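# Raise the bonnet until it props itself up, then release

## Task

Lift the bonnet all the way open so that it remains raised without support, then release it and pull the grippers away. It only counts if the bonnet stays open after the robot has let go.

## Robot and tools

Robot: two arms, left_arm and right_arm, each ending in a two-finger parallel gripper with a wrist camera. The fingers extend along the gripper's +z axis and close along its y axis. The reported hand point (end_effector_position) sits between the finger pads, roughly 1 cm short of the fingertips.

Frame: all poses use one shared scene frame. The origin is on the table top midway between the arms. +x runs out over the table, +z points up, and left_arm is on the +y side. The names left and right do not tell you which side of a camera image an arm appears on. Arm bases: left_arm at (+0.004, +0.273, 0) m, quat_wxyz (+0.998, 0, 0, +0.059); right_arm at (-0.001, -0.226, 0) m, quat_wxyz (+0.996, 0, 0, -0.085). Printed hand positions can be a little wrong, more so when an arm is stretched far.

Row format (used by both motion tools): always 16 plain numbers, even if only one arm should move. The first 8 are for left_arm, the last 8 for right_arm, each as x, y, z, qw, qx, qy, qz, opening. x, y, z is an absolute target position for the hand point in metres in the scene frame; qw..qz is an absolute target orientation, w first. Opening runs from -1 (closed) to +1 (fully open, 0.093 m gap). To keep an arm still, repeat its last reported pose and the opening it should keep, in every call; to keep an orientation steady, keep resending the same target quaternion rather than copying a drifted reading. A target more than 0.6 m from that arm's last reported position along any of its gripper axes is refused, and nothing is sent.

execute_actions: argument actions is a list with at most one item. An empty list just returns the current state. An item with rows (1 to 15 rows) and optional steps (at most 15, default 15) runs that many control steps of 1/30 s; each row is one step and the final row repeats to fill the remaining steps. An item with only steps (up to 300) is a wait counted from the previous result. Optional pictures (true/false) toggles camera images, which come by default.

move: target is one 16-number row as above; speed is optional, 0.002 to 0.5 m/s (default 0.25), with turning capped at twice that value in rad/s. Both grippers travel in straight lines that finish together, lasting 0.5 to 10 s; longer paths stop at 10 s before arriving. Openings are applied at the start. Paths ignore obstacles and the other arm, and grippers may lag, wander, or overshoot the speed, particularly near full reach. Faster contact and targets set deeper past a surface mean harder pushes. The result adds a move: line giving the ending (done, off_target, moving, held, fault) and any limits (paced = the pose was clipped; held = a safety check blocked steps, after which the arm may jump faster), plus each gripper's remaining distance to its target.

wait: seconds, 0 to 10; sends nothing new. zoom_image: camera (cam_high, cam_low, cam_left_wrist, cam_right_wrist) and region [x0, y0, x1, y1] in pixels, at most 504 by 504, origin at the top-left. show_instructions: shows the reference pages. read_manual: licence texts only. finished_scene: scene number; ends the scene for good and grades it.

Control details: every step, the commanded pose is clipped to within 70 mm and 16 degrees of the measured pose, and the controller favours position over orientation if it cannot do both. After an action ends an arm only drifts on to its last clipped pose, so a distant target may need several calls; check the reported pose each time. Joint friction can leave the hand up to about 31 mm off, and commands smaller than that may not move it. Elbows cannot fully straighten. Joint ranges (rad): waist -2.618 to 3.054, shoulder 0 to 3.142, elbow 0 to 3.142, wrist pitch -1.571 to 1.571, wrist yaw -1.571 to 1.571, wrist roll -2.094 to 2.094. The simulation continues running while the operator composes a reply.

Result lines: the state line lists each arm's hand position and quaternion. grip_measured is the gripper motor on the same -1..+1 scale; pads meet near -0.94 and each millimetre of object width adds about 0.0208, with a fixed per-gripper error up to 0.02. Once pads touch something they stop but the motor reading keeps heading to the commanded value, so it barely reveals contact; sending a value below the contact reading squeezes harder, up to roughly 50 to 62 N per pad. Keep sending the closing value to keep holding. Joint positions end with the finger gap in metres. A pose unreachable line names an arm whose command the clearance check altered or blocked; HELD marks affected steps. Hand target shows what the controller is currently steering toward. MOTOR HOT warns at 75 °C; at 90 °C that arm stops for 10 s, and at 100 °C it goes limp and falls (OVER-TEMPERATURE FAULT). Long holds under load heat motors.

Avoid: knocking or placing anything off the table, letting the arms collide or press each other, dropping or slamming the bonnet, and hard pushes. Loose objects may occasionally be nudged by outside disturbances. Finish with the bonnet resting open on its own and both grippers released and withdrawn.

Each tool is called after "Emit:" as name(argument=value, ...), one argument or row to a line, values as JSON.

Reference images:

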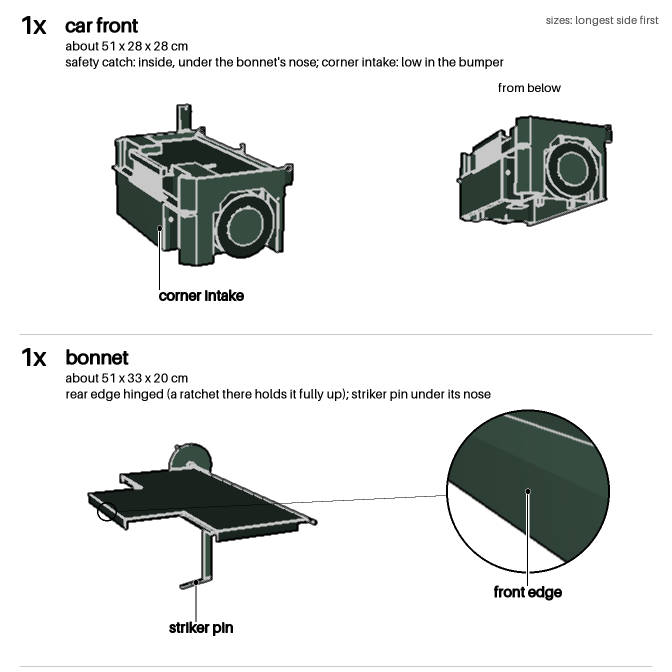

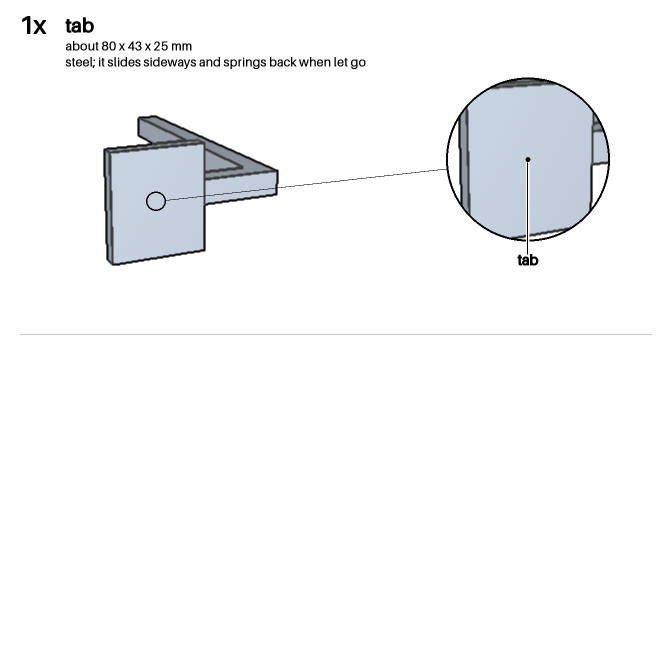

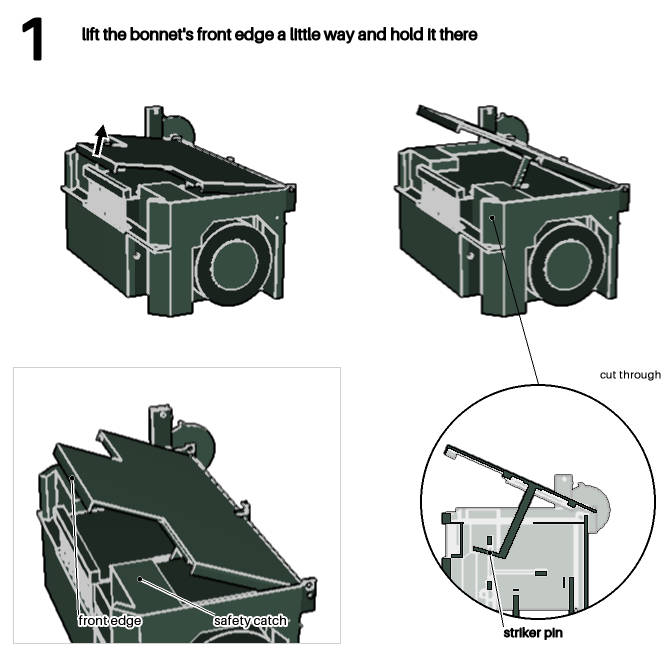

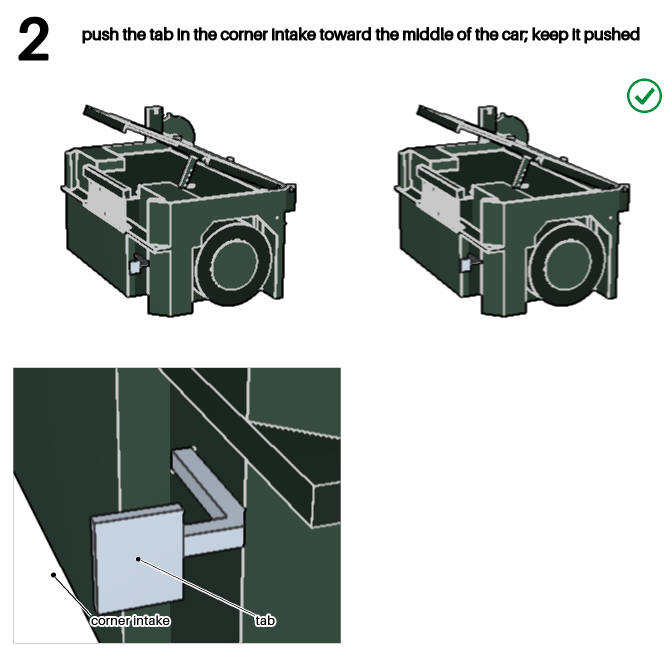

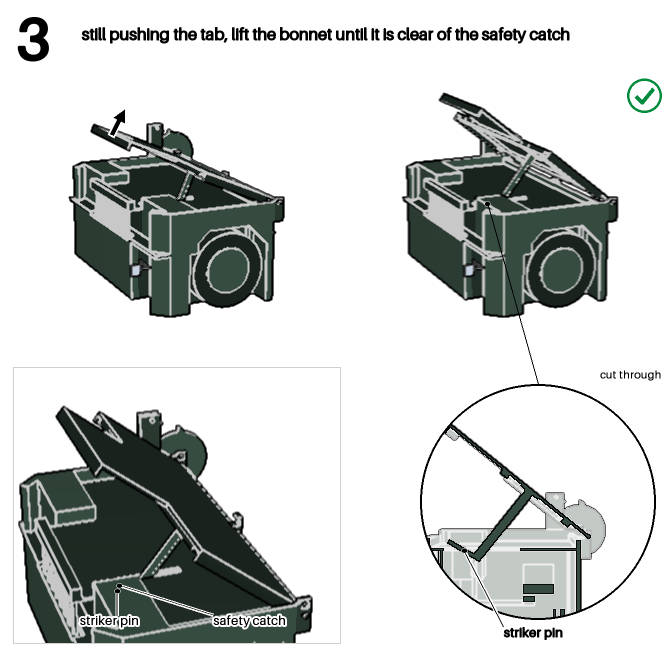

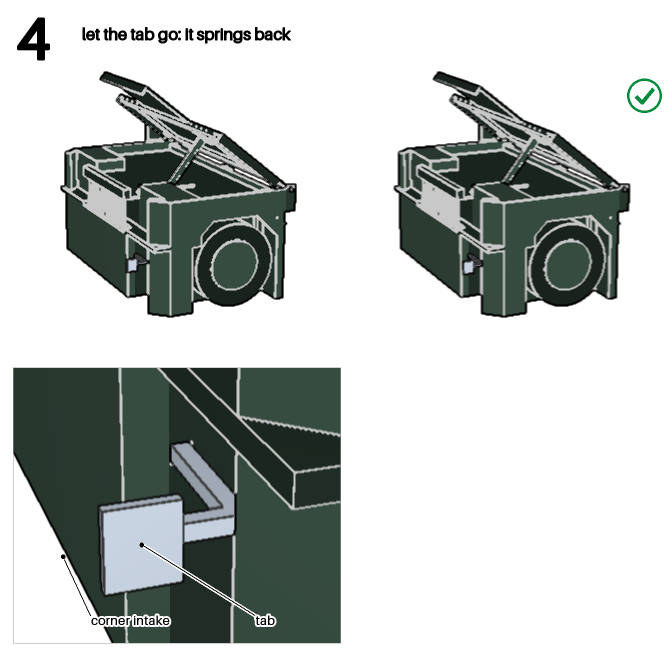

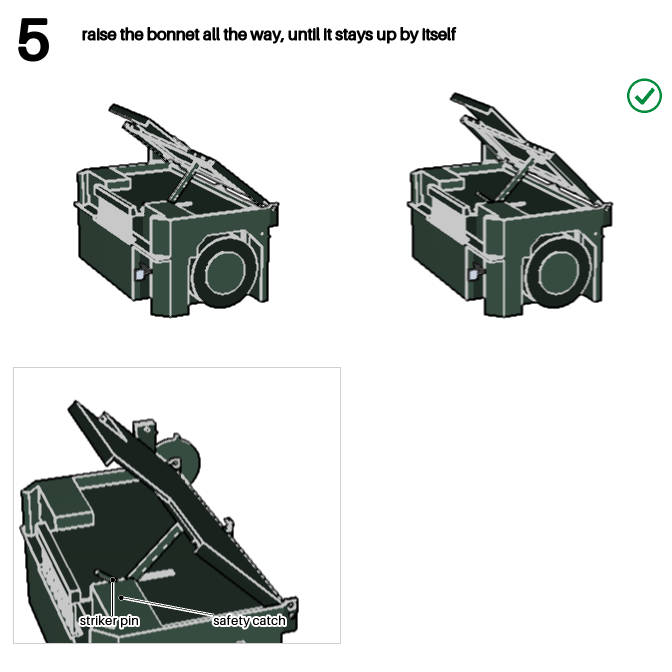

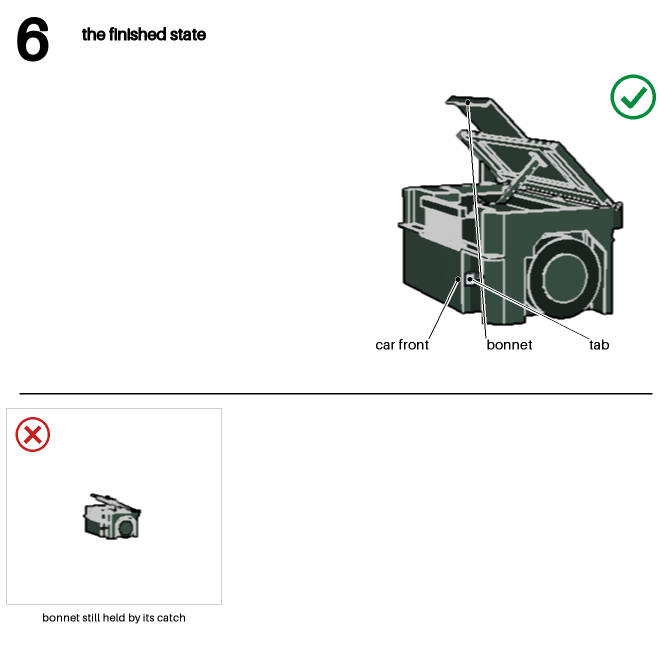

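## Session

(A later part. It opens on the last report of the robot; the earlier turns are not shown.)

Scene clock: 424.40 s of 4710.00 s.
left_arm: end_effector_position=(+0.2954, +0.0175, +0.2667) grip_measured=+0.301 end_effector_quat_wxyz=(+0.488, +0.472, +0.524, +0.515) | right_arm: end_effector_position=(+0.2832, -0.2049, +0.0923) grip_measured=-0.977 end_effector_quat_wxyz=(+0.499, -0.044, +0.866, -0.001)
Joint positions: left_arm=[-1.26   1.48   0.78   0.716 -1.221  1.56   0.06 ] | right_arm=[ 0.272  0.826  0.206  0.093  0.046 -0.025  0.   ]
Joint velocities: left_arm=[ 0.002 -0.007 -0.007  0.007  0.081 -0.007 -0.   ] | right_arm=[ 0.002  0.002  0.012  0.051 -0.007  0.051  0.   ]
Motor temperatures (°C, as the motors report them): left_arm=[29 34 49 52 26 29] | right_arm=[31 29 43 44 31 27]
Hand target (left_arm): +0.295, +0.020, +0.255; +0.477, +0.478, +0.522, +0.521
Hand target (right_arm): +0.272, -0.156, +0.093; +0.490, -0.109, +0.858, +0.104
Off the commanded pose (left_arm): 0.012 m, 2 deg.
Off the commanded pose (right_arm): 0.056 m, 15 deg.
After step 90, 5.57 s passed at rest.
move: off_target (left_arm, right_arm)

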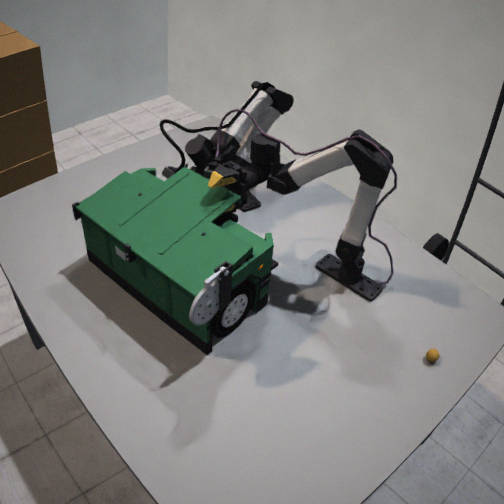

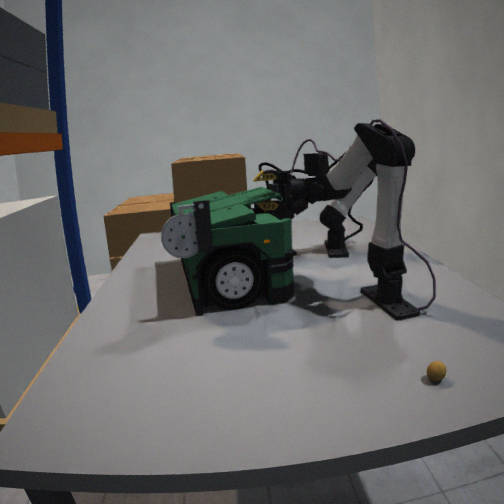

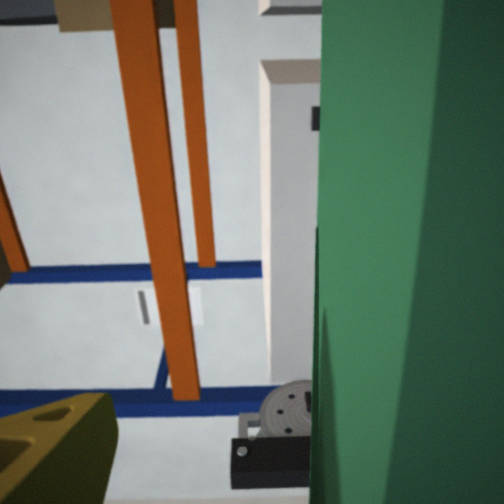

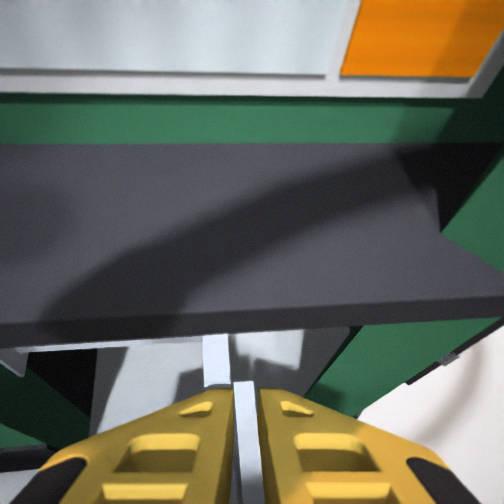

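Emit:
move(
  target=[0.30,0.02,0.32,0.477,0.477,0.521,0.521,0.3,0.275,-0.15,0.092,0.494,-0.112,0.855,0.11,-1],
  speed=0.03,
)

Scene clock: 431.83 s of 4710.00 s.
left_arm: end_effector_position=(+0.2972, +0.0149, +0.2685) grip_measured=+0.301 end_effector_quat_wxyz=(+0.442, +0.517, +0.514, +0.523) | right_arm: end_effector_position=(+0.2831, -0.2047, +0.0923) grip_measured=-0.977 end_effector_quat_wxyz=(+0.499, -0.044, +0.866, -0.000)
Joint positions: left_arm=[-1.257  1.451  0.874  0.397 -1.214  1.488  0.06 ] | right_arm=[ 0.272  0.826  0.206  0.093  0.045 -0.026  0.   ]
Joint velocities: left_arm=[-0.007 -0.002 -0.007 -0.051 -0.022 -0.081 -0.   ] | right_arm=[ 0.002 -0.007 -0.007  0.022 -0.051 -0.037  0.   ]
Motor temperatures (°C, as the motors report them): left_arm=[29 34 49 52 26 29] | right_arm=[31 29 43 44 32 27]
Hand target (left_arm): +0.298, +0.024, +0.319; +0.476, +0.477, +0.524, +0.521
Hand target (right_arm): +0.272, -0.156, +0.093; +0.490, -0.109, +0.858, +0.104
Off the commanded pose (left_arm): 0.052 m, 6 deg.
Off the commanded pose (right_arm): 0.055 m, 15 deg.
move: off_target (left_arm, right_arm)

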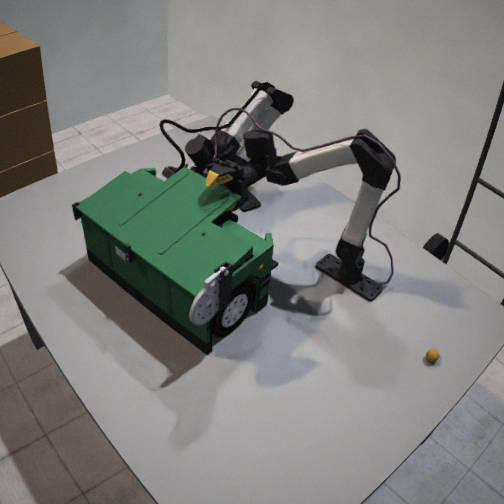

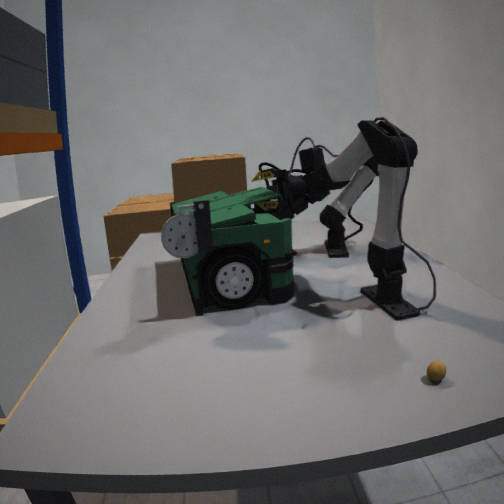

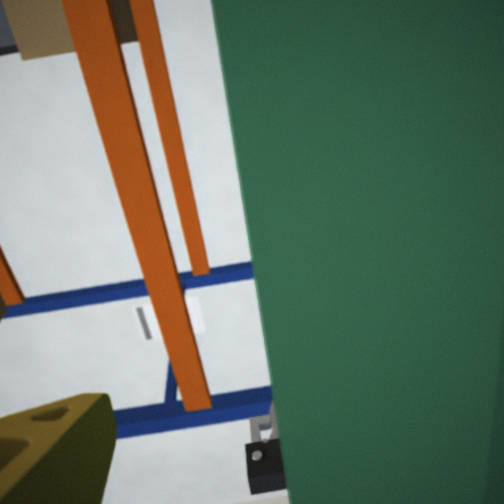

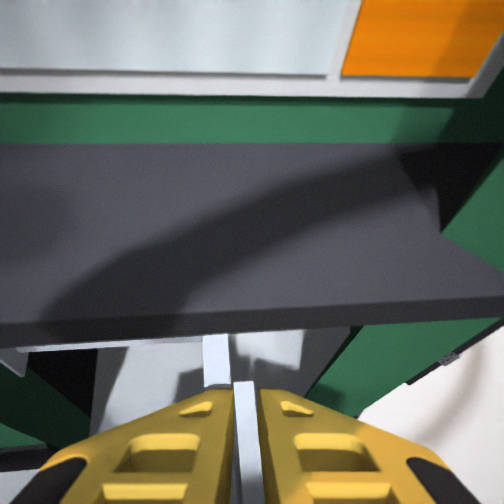

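Emit:
zoom_image(
  camera="cam_low",
  region=[150,140,350,320],
)

Emit:
zoom_image(
  camera="cam_high",
  region=[130,80,330,260],
)

Region (150, 140, 350, 320) of cam_low's 504x504 image, scaled by 2.520, with more detail than that image has; it fills the top 454 rows of this view, and the rest is white.

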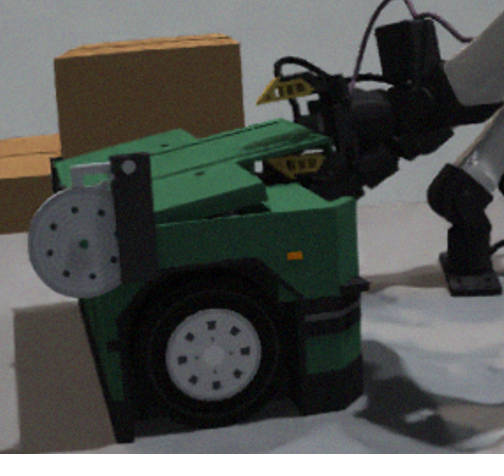

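Region (130, 80, 330, 260) of cam_high's 504x504 image, scaled by 2.520, with more detail than that image has; it fills the top 454 rows of this view, and the rest is white.

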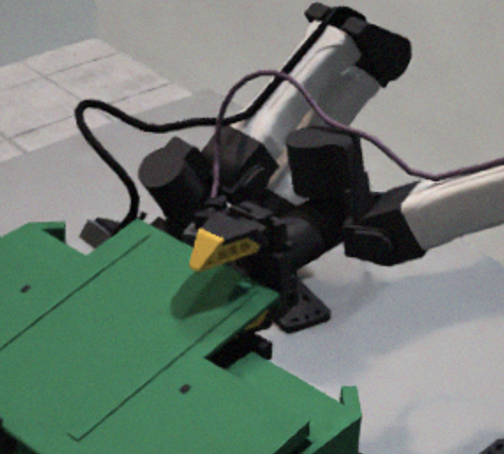

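Emit:
move(
  target=[0.297,0.02,0.262,0.477,0.477,0.521,0.521,0.3,0.283,-0.205,0.092,0.499,-0.044,0.866,0,-1],
  speed=0.05,
)

Emit:
move(
  target=[0.297,0.02,0.262,0.477,0.477,0.521,0.521,0.3,0.276,-0.15,0.092,0.499,-0.044,0.866,0,-1],
  speed=0.05,
)

Scene clock: 452.10 s of 4710.00 s.
left_arm: end_effector_position=(+0.2959, +0.0179, +0.2676) grip_measured=+0.301 end_effector_quat_wxyz=(+0.481, +0.480, +0.522, +0.515) | right_arm: end_effector_position=(+0.2833, -0.2065, +0.0924) grip_measured=-0.977 end_effector_quat_wxyz=(+0.499, -0.042, +0.866, -0.004)
Joint positions: left_arm=[-1.257  1.467  0.792  0.658 -1.215  1.547  0.06 ] | right_arm=[ 0.269  0.826  0.206  0.093  0.051 -0.027  0.   ]
Joint velocities: left_arm=[ 0.002 -0.002 -0.002  0.154 -0.007  0.022 -0.   ] | right_arm=[-0.012  0.012  0.002 -0.081  0.037  0.007  0.   ]
Motor temperatures (°C, as the motors report them): left_arm=[29 37 52 52 26 29] | right_arm=[32 29 43 44 34 27]
Hand target (left_arm): +0.297, +0.020, +0.262; +0.477, +0.478, +0.523, +0.520
Hand target (right_arm): +0.283, -0.205, +0.092; +0.499, -0.044, +0.866, -0.000
Off the commanded pose (left_arm): 0.006 m, 1 deg.
Off the commanded pose (right_arm): 0.002 m, 1 deg.
After step 90, 15.97 s passed at rest.
move: done

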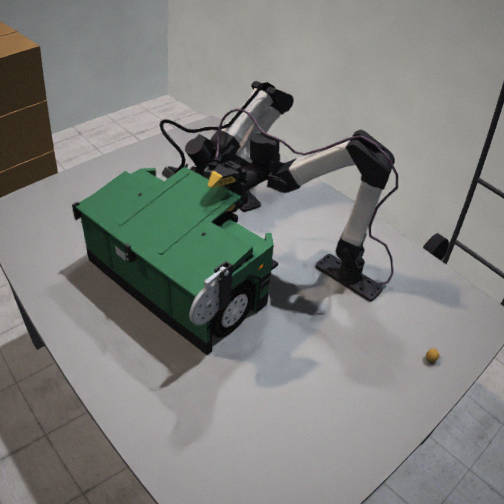

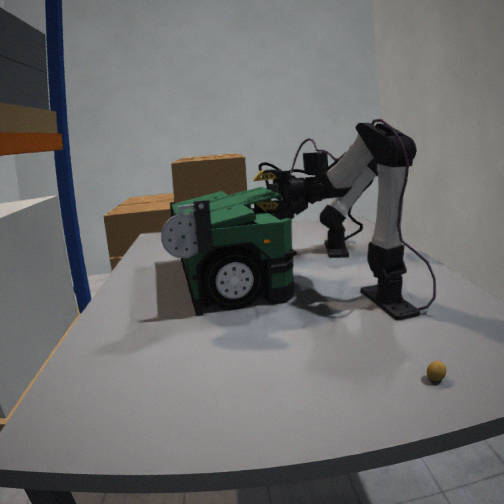

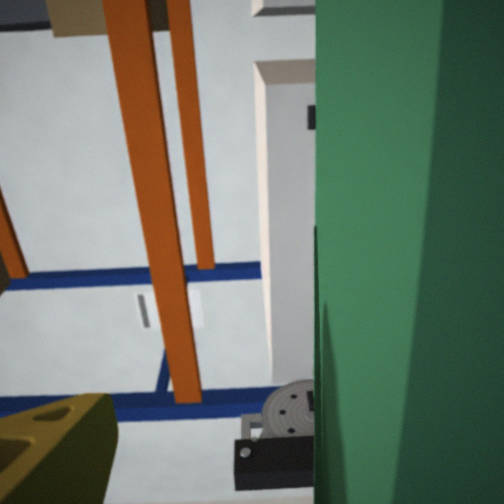

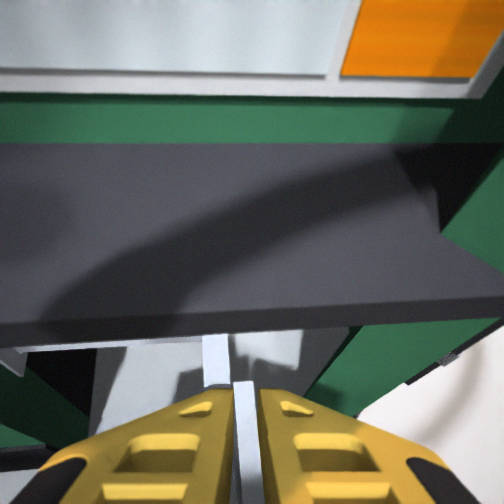

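Scene clock: 453.53 s of 4710.00 s.
left_arm: end_effector_position=(+0.2959, +0.0179, +0.2702) grip_measured=+0.301 end_effector_quat_wxyz=(+0.483, +0.478, +0.521, +0.517) | right_arm: end_effector_position=(+0.2814, -0.2036, +0.0918) grip_measured=-0.953 end_effector_quat_wxyz=(+0.509, +0.019, +0.856, -0.092)
Joint positions: left_arm=[-1.257  1.467  0.792  0.677 -1.215  1.563  0.06 ] | right_arm=[0.537 0.906 0.206 0.142 0.497 0.132 0.   ]
Joint velocities: left_arm=[ 0.012  0.002  0.017 -0.095 -0.037 -0.007  0.   ] | right_arm=[ 0.007 -0.032 -0.007  0.007 -0.037  0.037  0.   ]
Motor temperatures (°C, as the motors report them): left_arm=[29 37 52 52 26 29] | right_arm=[32 29 43 44 34 27]
Hand target (left_arm): +0.297, +0.020, +0.262; +0.477, +0.478, +0.522, +0.521
Hand target (right_arm): +0.273, -0.155, +0.091; +0.497, -0.041, +0.867, -0.001
Off the commanded pose (left_arm): 0.009 m, 1 deg.
Off the commanded pose (right_arm): 0.054 m, 13 deg.
move: off_target (right_arm)

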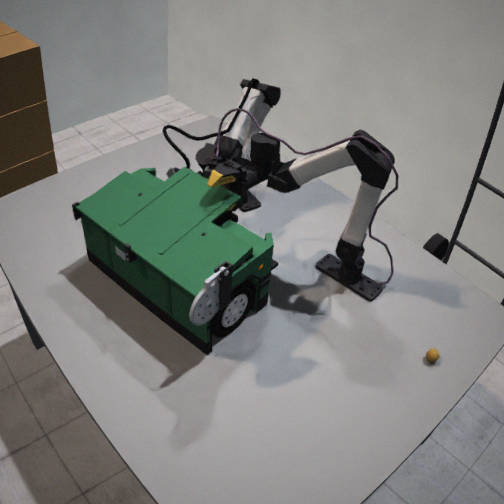

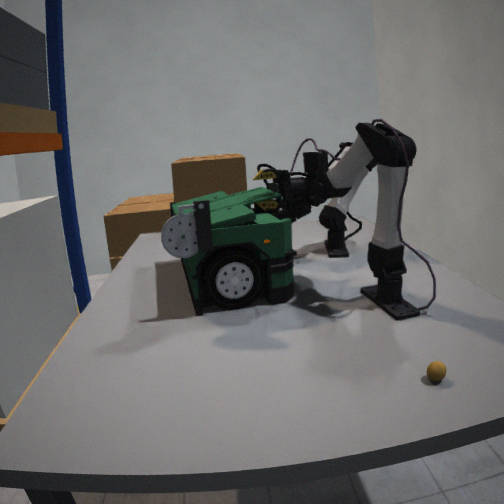

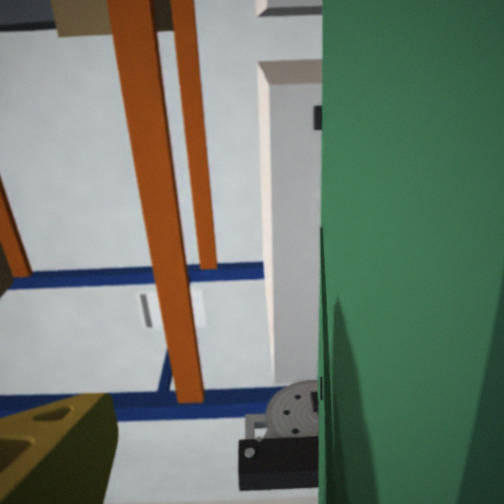

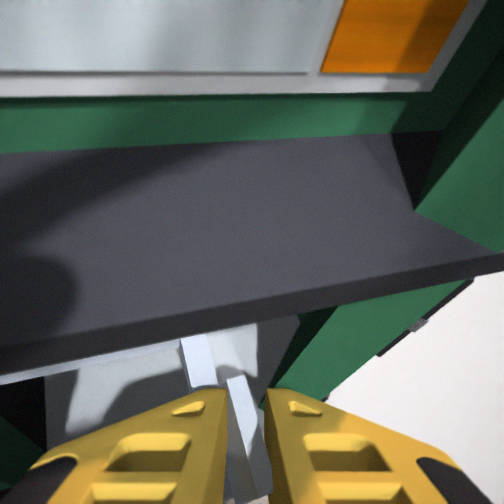

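Emit:
move(
  target=[0.299,0.02,0.285,0.477,0.477,0.521,0.521,0.3,0.276,-0.15,0.092,0.499,-0.044,0.866,0,-1],
  speed=0.01,
)

Scene clock: 471.60 s of 4710.00 s.
left_arm: end_effector_position=(+0.2964, +0.0167, +0.2675) grip_measured=+0.301 end_effector_quat_wxyz=(+0.469, +0.492, +0.514, +0.523) | right_arm: end_effector_position=(+0.2816, -0.2038, +0.0918) grip_measured=-0.952 end_effector_quat_wxyz=(+0.509, +0.019, +0.855, -0.095)
Joint positions: left_arm=[-1.257  1.467  0.805  0.621 -1.215  1.565  0.06 ] | right_arm=[0.541 0.91  0.206 0.146 0.506 0.132 0.   ]
Joint velocities: left_arm=[-0.012 -0.007  0.002  0.051 -0.037 -0.007 -0.   ] | right_arm=[-0.007 -0.002 -0.002 -0.037 -0.007 -0.022  0.   ]
Motor temperatures (°C, as the motors report them): left_arm=[29 36 50 51 26 29] | right_arm=[34 29 44 42 32 27]
Hand target (left_arm): +0.298, +0.020, +0.283; +0.478, +0.477, +0.521, +0.521
Hand target (right_arm): +0.275, -0.160, +0.092; +0.499, -0.036, +0.866, -0.013
Off the commanded pose (left_arm): 0.018 m, 2 deg.
Off the commanded pose (right_arm): 0.054 m, 13 deg.
After step 90, 4.87 s passed at rest.
move: off_target (left_arm, right_arm; path cut at 10 s)

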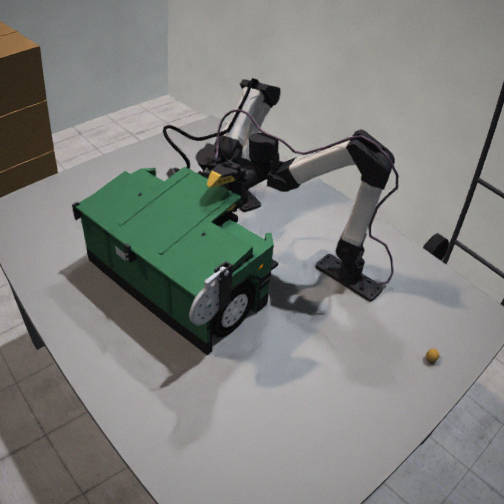

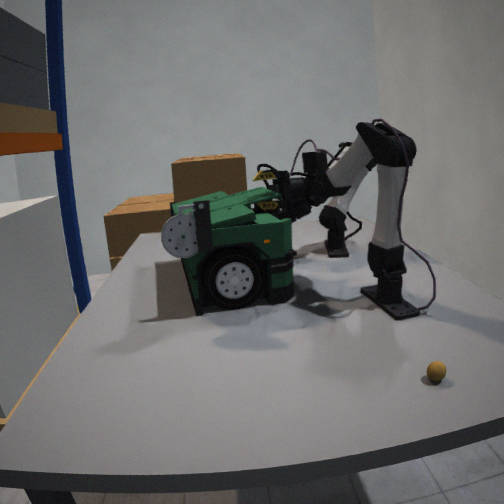

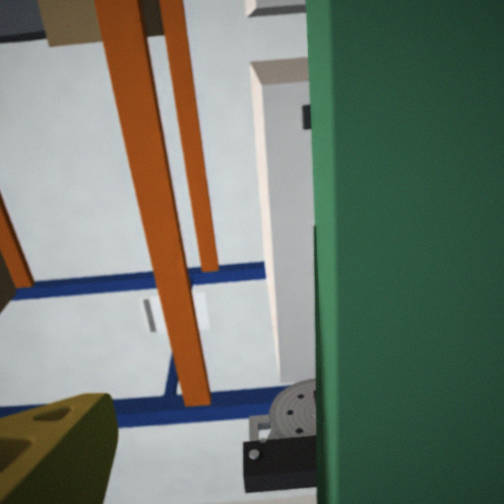

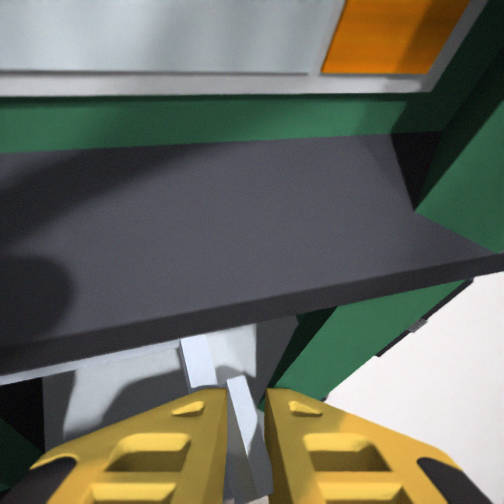

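Emit:
move(
  target=[0.297,0.02,0.27,0.477,0.477,0.521,0.521,0.3,0.283,-0.206,0.092,0.499,-0.044,0.866,0,0.2],
  speed=0.05,
)

Scene clock: 496.83 s of 4710.00 s.
left_arm: end_effector_position=(+0.2965, +0.0163, +0.2682) grip_measured=+0.301 end_effector_quat_wxyz=(+0.471, +0.491, +0.515, +0.521) | right_arm: end_effector_position=(+0.2836, -0.2054, +0.0894) grip_measured=+0.198 end_effector_quat_wxyz=(+0.495, -0.042, +0.868, -0.004)
Joint positions: left_arm=[-1.257  1.467  0.805  0.627 -1.212  1.566  0.06 ] | right_arm=[ 0.276  0.842  0.206  0.099  0.057 -0.023  0.055]
Joint velocities: left_arm=[-0.002  0.017 -0.012  0.051  0.007  0.007 -0.   ] | right_arm=[ 0.017  0.007  0.012  0.037 -0.081  0.007 -0.001]
Motor temperatures (°C, as the motors report them): left_arm=[29 37 49 50 26 29] | right_arm=[35 30 46 40 32 27]
Hand target (left_arm): +0.297, +0.020, +0.270; +0.477, +0.478, +0.522, +0.521
Hand target (right_arm): +0.283, -0.206, +0.093; +0.498, -0.045, +0.866, -0.003
Off the commanded pose (left_arm): 0.004 m, 2 deg.
Off the commanded pose (right_arm): 0.003 m, 1 deg.
After step 90, 19.53 s passed at rest.
move: done

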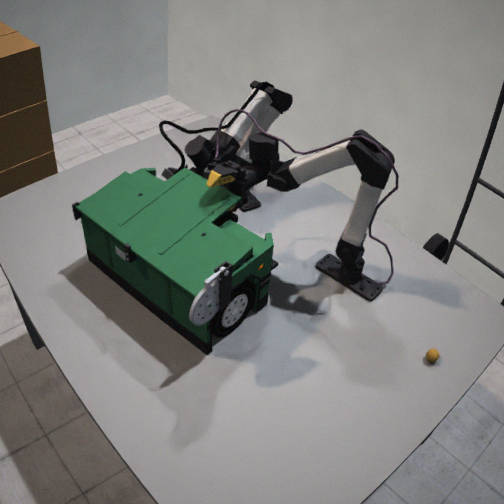

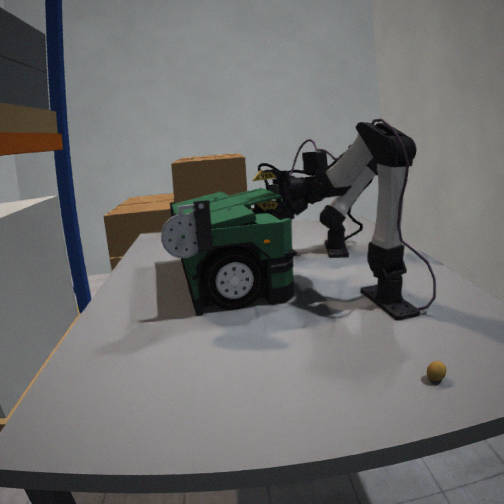

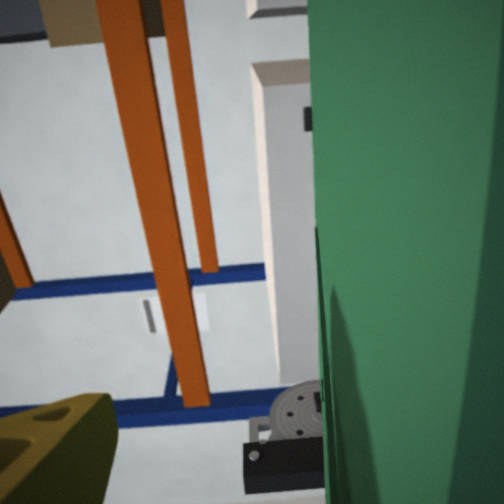

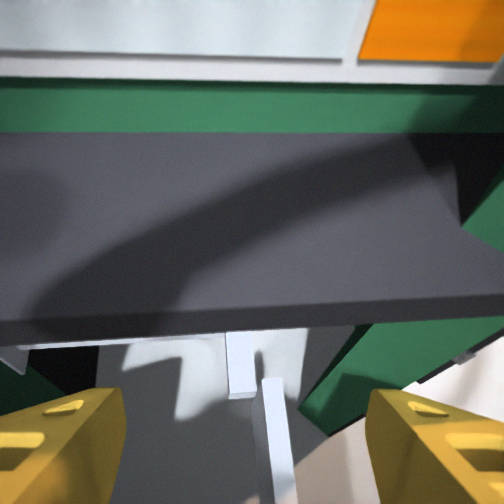

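Emit:
move(
  target=[0.297,0.02,0.245,0.477,0.477,0.521,0.521,0.3,0.284,-0.212,0.092,0.499,-0.044,0.866,0,-1],
  speed=0.03,
)

Emit:
move(
  target=[0.297,0.02,0.245,0.477,0.477,0.521,0.521,0.3,0.276,-0.15,0.092,0.499,-0.044,0.866,0,-1],
  speed=0.05,
)

Scene clock: 516.40 s of 4710.00 s.
left_arm: end_effector_position=(+0.2953, +0.0192, +0.2661) grip_measured=+0.301 end_effector_quat_wxyz=(+0.496, +0.465, +0.524, +0.514) | right_arm: end_effector_position=(+0.2841, -0.2105, +0.0894) grip_measured=-0.972 end_effector_quat_wxyz=(+0.495, -0.045, +0.868, +0.001)
Joint positions: left_arm=[-1.257  1.483  0.758  0.78  -1.215  1.581  0.06 ] | right_arm=[ 0.226  0.842  0.206  0.1    0.002 -0.048  0.   ]
Joint velocities: left_arm=[-0.002  0.017 -0.022  0.11  -0.037  0.066 -0.   ] | right_arm=[ 0.002  0.002 -0.002 -0.066  0.051 -0.037  0.   ]
Motor temperatures (°C, as the motors report them): left_arm=[29 36 47 51 26 29] | right_arm=[33 30 46 42 31 27]
Hand target (left_arm): +0.297, +0.020, +0.245; +0.477, +0.478, +0.522, +0.521
Hand target (right_arm): +0.284, -0.212, +0.092; +0.499, -0.044, +0.866, -0.001
Off the commanded pose (left_arm): 0.021 m, 3 deg.
Off the commanded pose (right_arm): 0.003 m, 1 deg.
After step 90, 15.57 s passed at rest.
move: off_target (left_arm)

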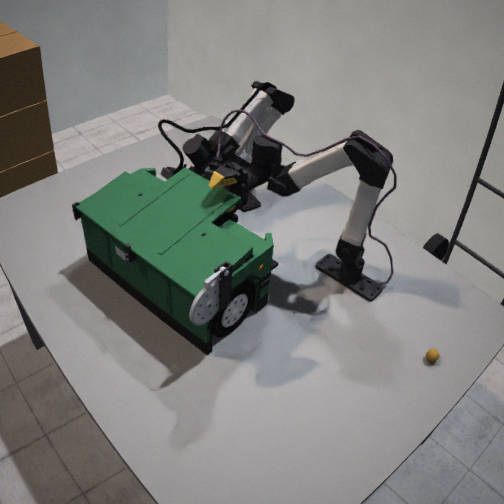

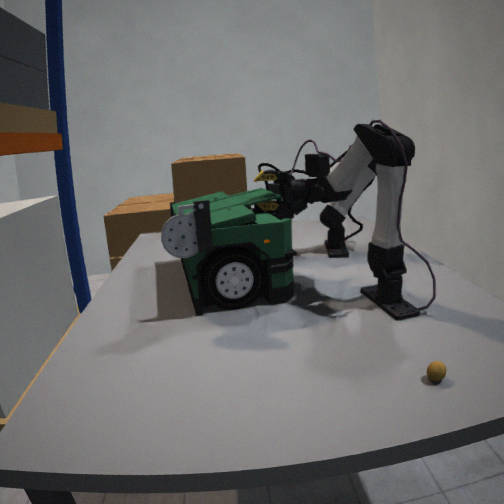

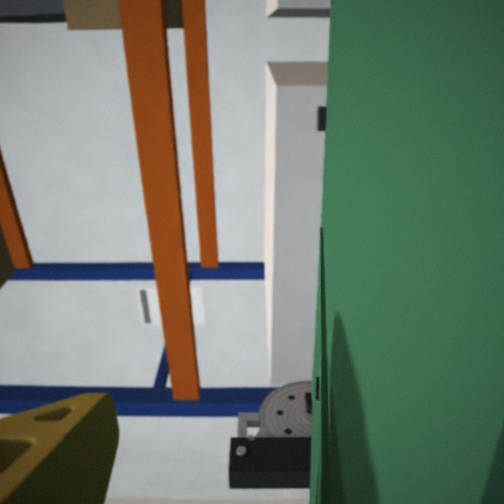

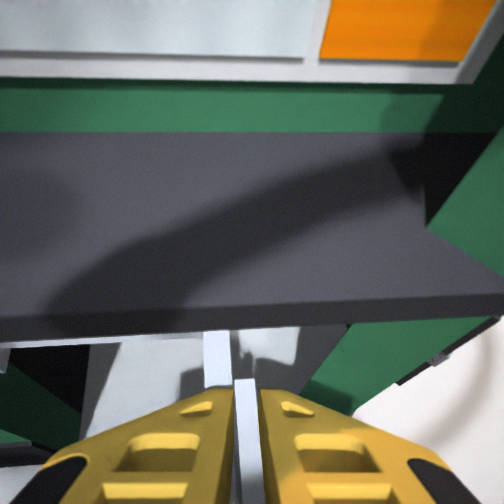

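Scene clock: 518.00 s of 4710.00 s.
left_arm: end_effector_position=(+0.2953, +0.0191, +0.2664) grip_measured=+0.301 end_effector_quat_wxyz=(+0.496, +0.464, +0.524, +0.514) | right_arm: end_effector_position=(+0.2810, -0.2037, +0.0899) grip_measured=-0.945 end_effector_quat_wxyz=(+0.506, +0.024, +0.857, -0.090)
Joint positions: left_arm=[-1.258  1.485  0.757  0.788 -1.216  1.584  0.06 ] | right_arm=[0.537 0.911 0.206 0.139 0.497 0.147 0.   ]
Joint velocities: left_arm=[-0.002  0.002  0.002  0.007 -0.095 -0.051 -0.001] | right_arm=[ 0.007  0.012 -0.002 -0.037  0.022 -0.051  0.   ]
Motor temperatures (°C, as the motors report them): left_arm=[29 36 47 50 26 29] | right_arm=[33 30 46 42 31 27]
Hand target (left_arm): +0.297, +0.020, +0.245; +0.477, +0.478, +0.521, +0.522
Hand target (right_arm): +0.274, -0.155, +0.091; +0.497, -0.041, +0.867, -0.000
Off the commanded pose (left_arm): 0.021 m, 3 deg.
Off the commanded pose (right_arm): 0.054 m, 13 deg.
move: off_target (left_arm, right_arm)

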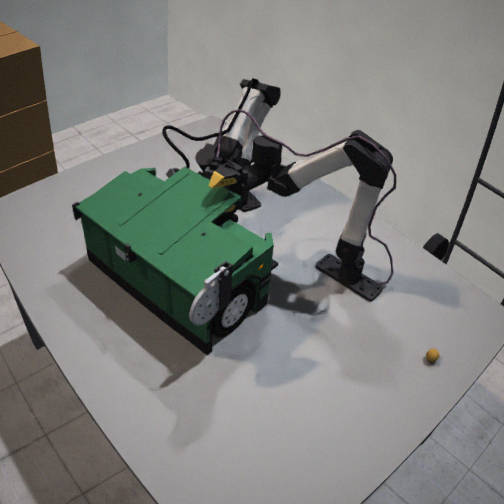

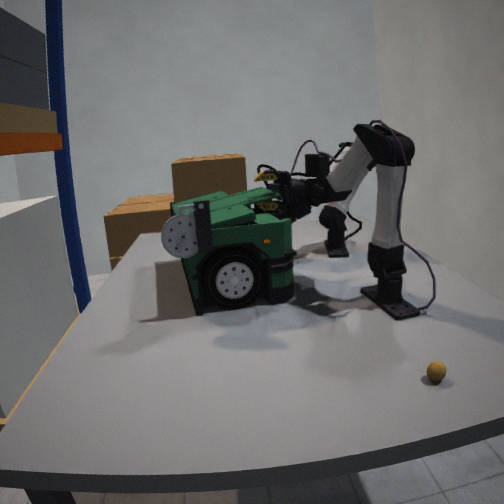

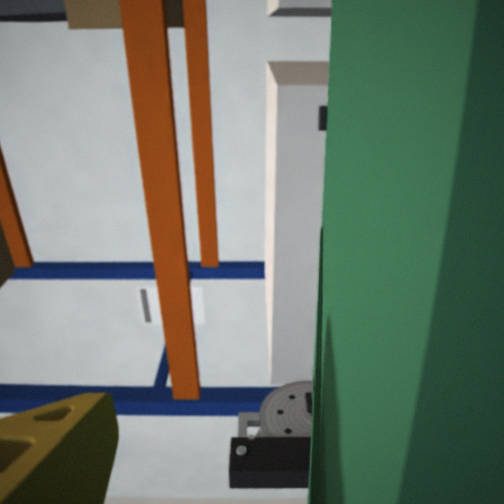

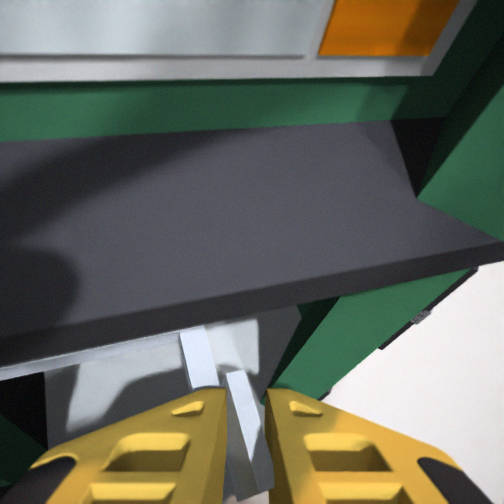

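Emit:
move(
  target=[0.21,0.03,0.27,0.477,0.477,0.521,0.521,0.3,0.276,-0.15,0.092,0.499,-0.044,0.866,0,-1],
  speed=0.08,
)

Emit:
move(
  target=[0.18,0.14,0.30,0.653,0.653,0.270,0.270,0.3,0.276,-0.15,0.092,0.499,-0.044,0.866,0,-1],
  speed=0.15,
)

Scene clock: 527.77 s of 4710.00 s.
left_arm: end_effector_position=(+0.2132, +0.0259, +0.2685) grip_measured=+0.301 end_effector_quat_wxyz=(+0.473, +0.482, +0.519, +0.525) | right_arm: end_effector_position=(+0.2809, -0.2037, +0.0898) grip_measured=-0.945 end_effector_quat_wxyz=(+0.506, +0.025, +0.857, -0.092)
Joint positions: left_arm=[-1.534  1.339  0.697  0.6   -1.504  1.545  0.06 ] | right_arm=[0.543 0.915 0.206 0.141 0.507 0.149 0.   ]
Joint velocities: left_arm=[-0.012 -0.012 -0.002 -0.051 -0.125 -0.051 -0.001] | right_arm=[-0.007  0.002 -0.017 -0.022 -0.007 -0.022  0.   ]
Motor temperatures (°C, as the motors report them): left_arm=[29 36 46 50 26 29] | right_arm=[35 30 46 40 32 27]
Hand target (left_arm): +0.210, +0.030, +0.269; +0.477, +0.478, +0.523, +0.521
Hand target (right_arm): +0.274, -0.155, +0.092; +0.497, -0.043, +0.866, -0.003
Off the commanded pose (left_arm): 0.005 m, 1 deg.
Off the commanded pose (right_arm): 0.054 m, 13 deg.
After step 90, 4.83 s passed at rest.
move: off_target (right_arm)

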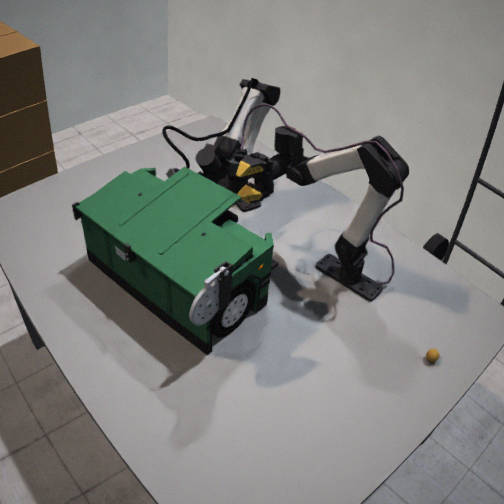

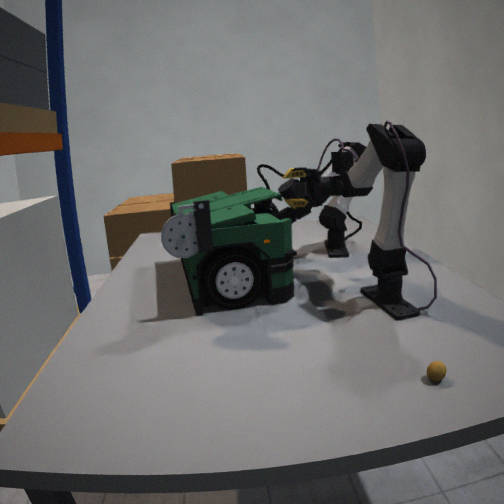

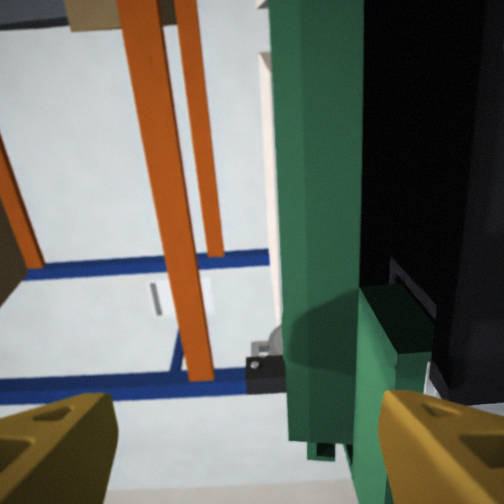

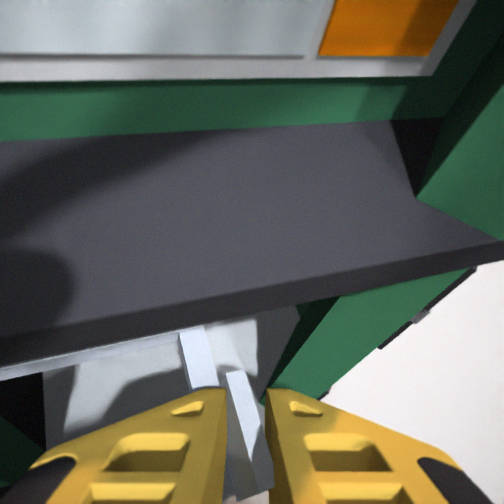

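Scene clock: 531.60 s of 4710.00 s.
left_arm: end_effector_position=(+0.1811, +0.1408, +0.2915) grip_measured=+0.301 end_effector_quat_wxyz=(+0.643, +0.663, +0.273, +0.268) | right_arm: end_effector_position=(+0.2809, -0.2038, +0.0896) grip_measured=-0.945 end_effector_quat_wxyz=(+0.506, +0.025, +0.857, -0.094)
Joint positions: left_arm=[-0.347  0.247  0.507 -0.295  0.556  1.594  0.06 ] | right_arm=[0.546 0.918 0.206 0.143 0.513 0.149 0.   ]
Joint velocities: left_arm=[-0.002 -0.022 -0.002 -0.022  0.095 -0.081  0.   ] | right_arm=[ 0.012  0.007 -0.007 -0.051  0.022  0.022  0.   ]
Motor temperatures (°C, as the motors report them): left_arm=[29 35 46 50 26 29] | right_arm=[35 30 46 40 32 27]
Hand target (left_arm): +0.180, +0.142, +0.303; +0.648, +0.659, +0.263, +0.277
Hand target (right_arm): +0.274, -0.155, +0.092; +0.498, -0.042, +0.866, -0.004
Off the commanded pose (left_arm): 0.009 m, 2 deg.
Off the commanded pose (right_arm): 0.054 m, 13 deg.
move: off_target (right_arm)

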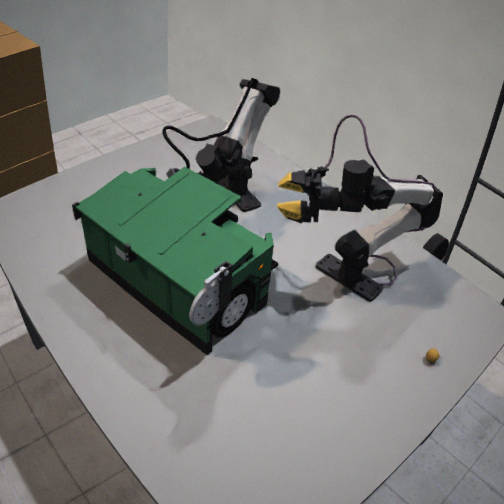

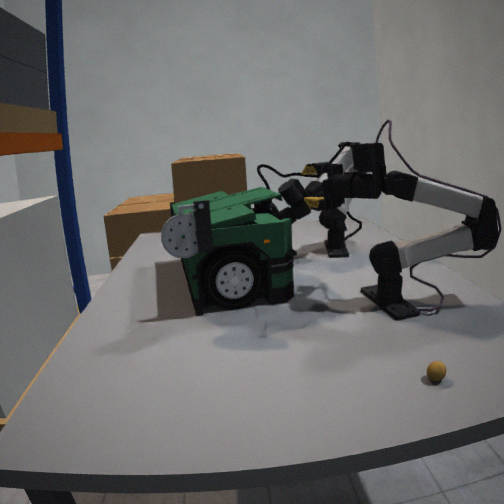

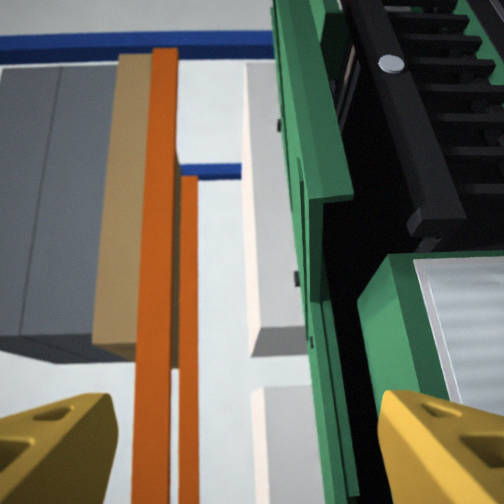

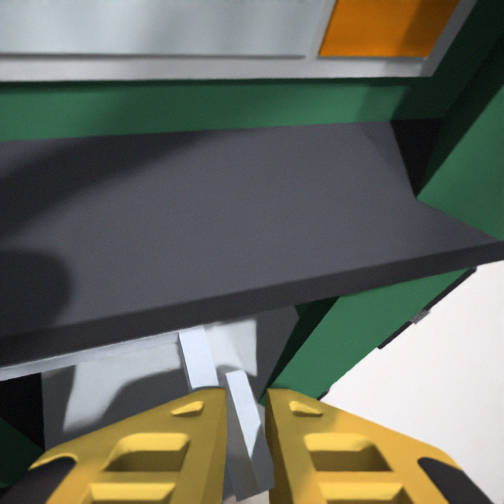

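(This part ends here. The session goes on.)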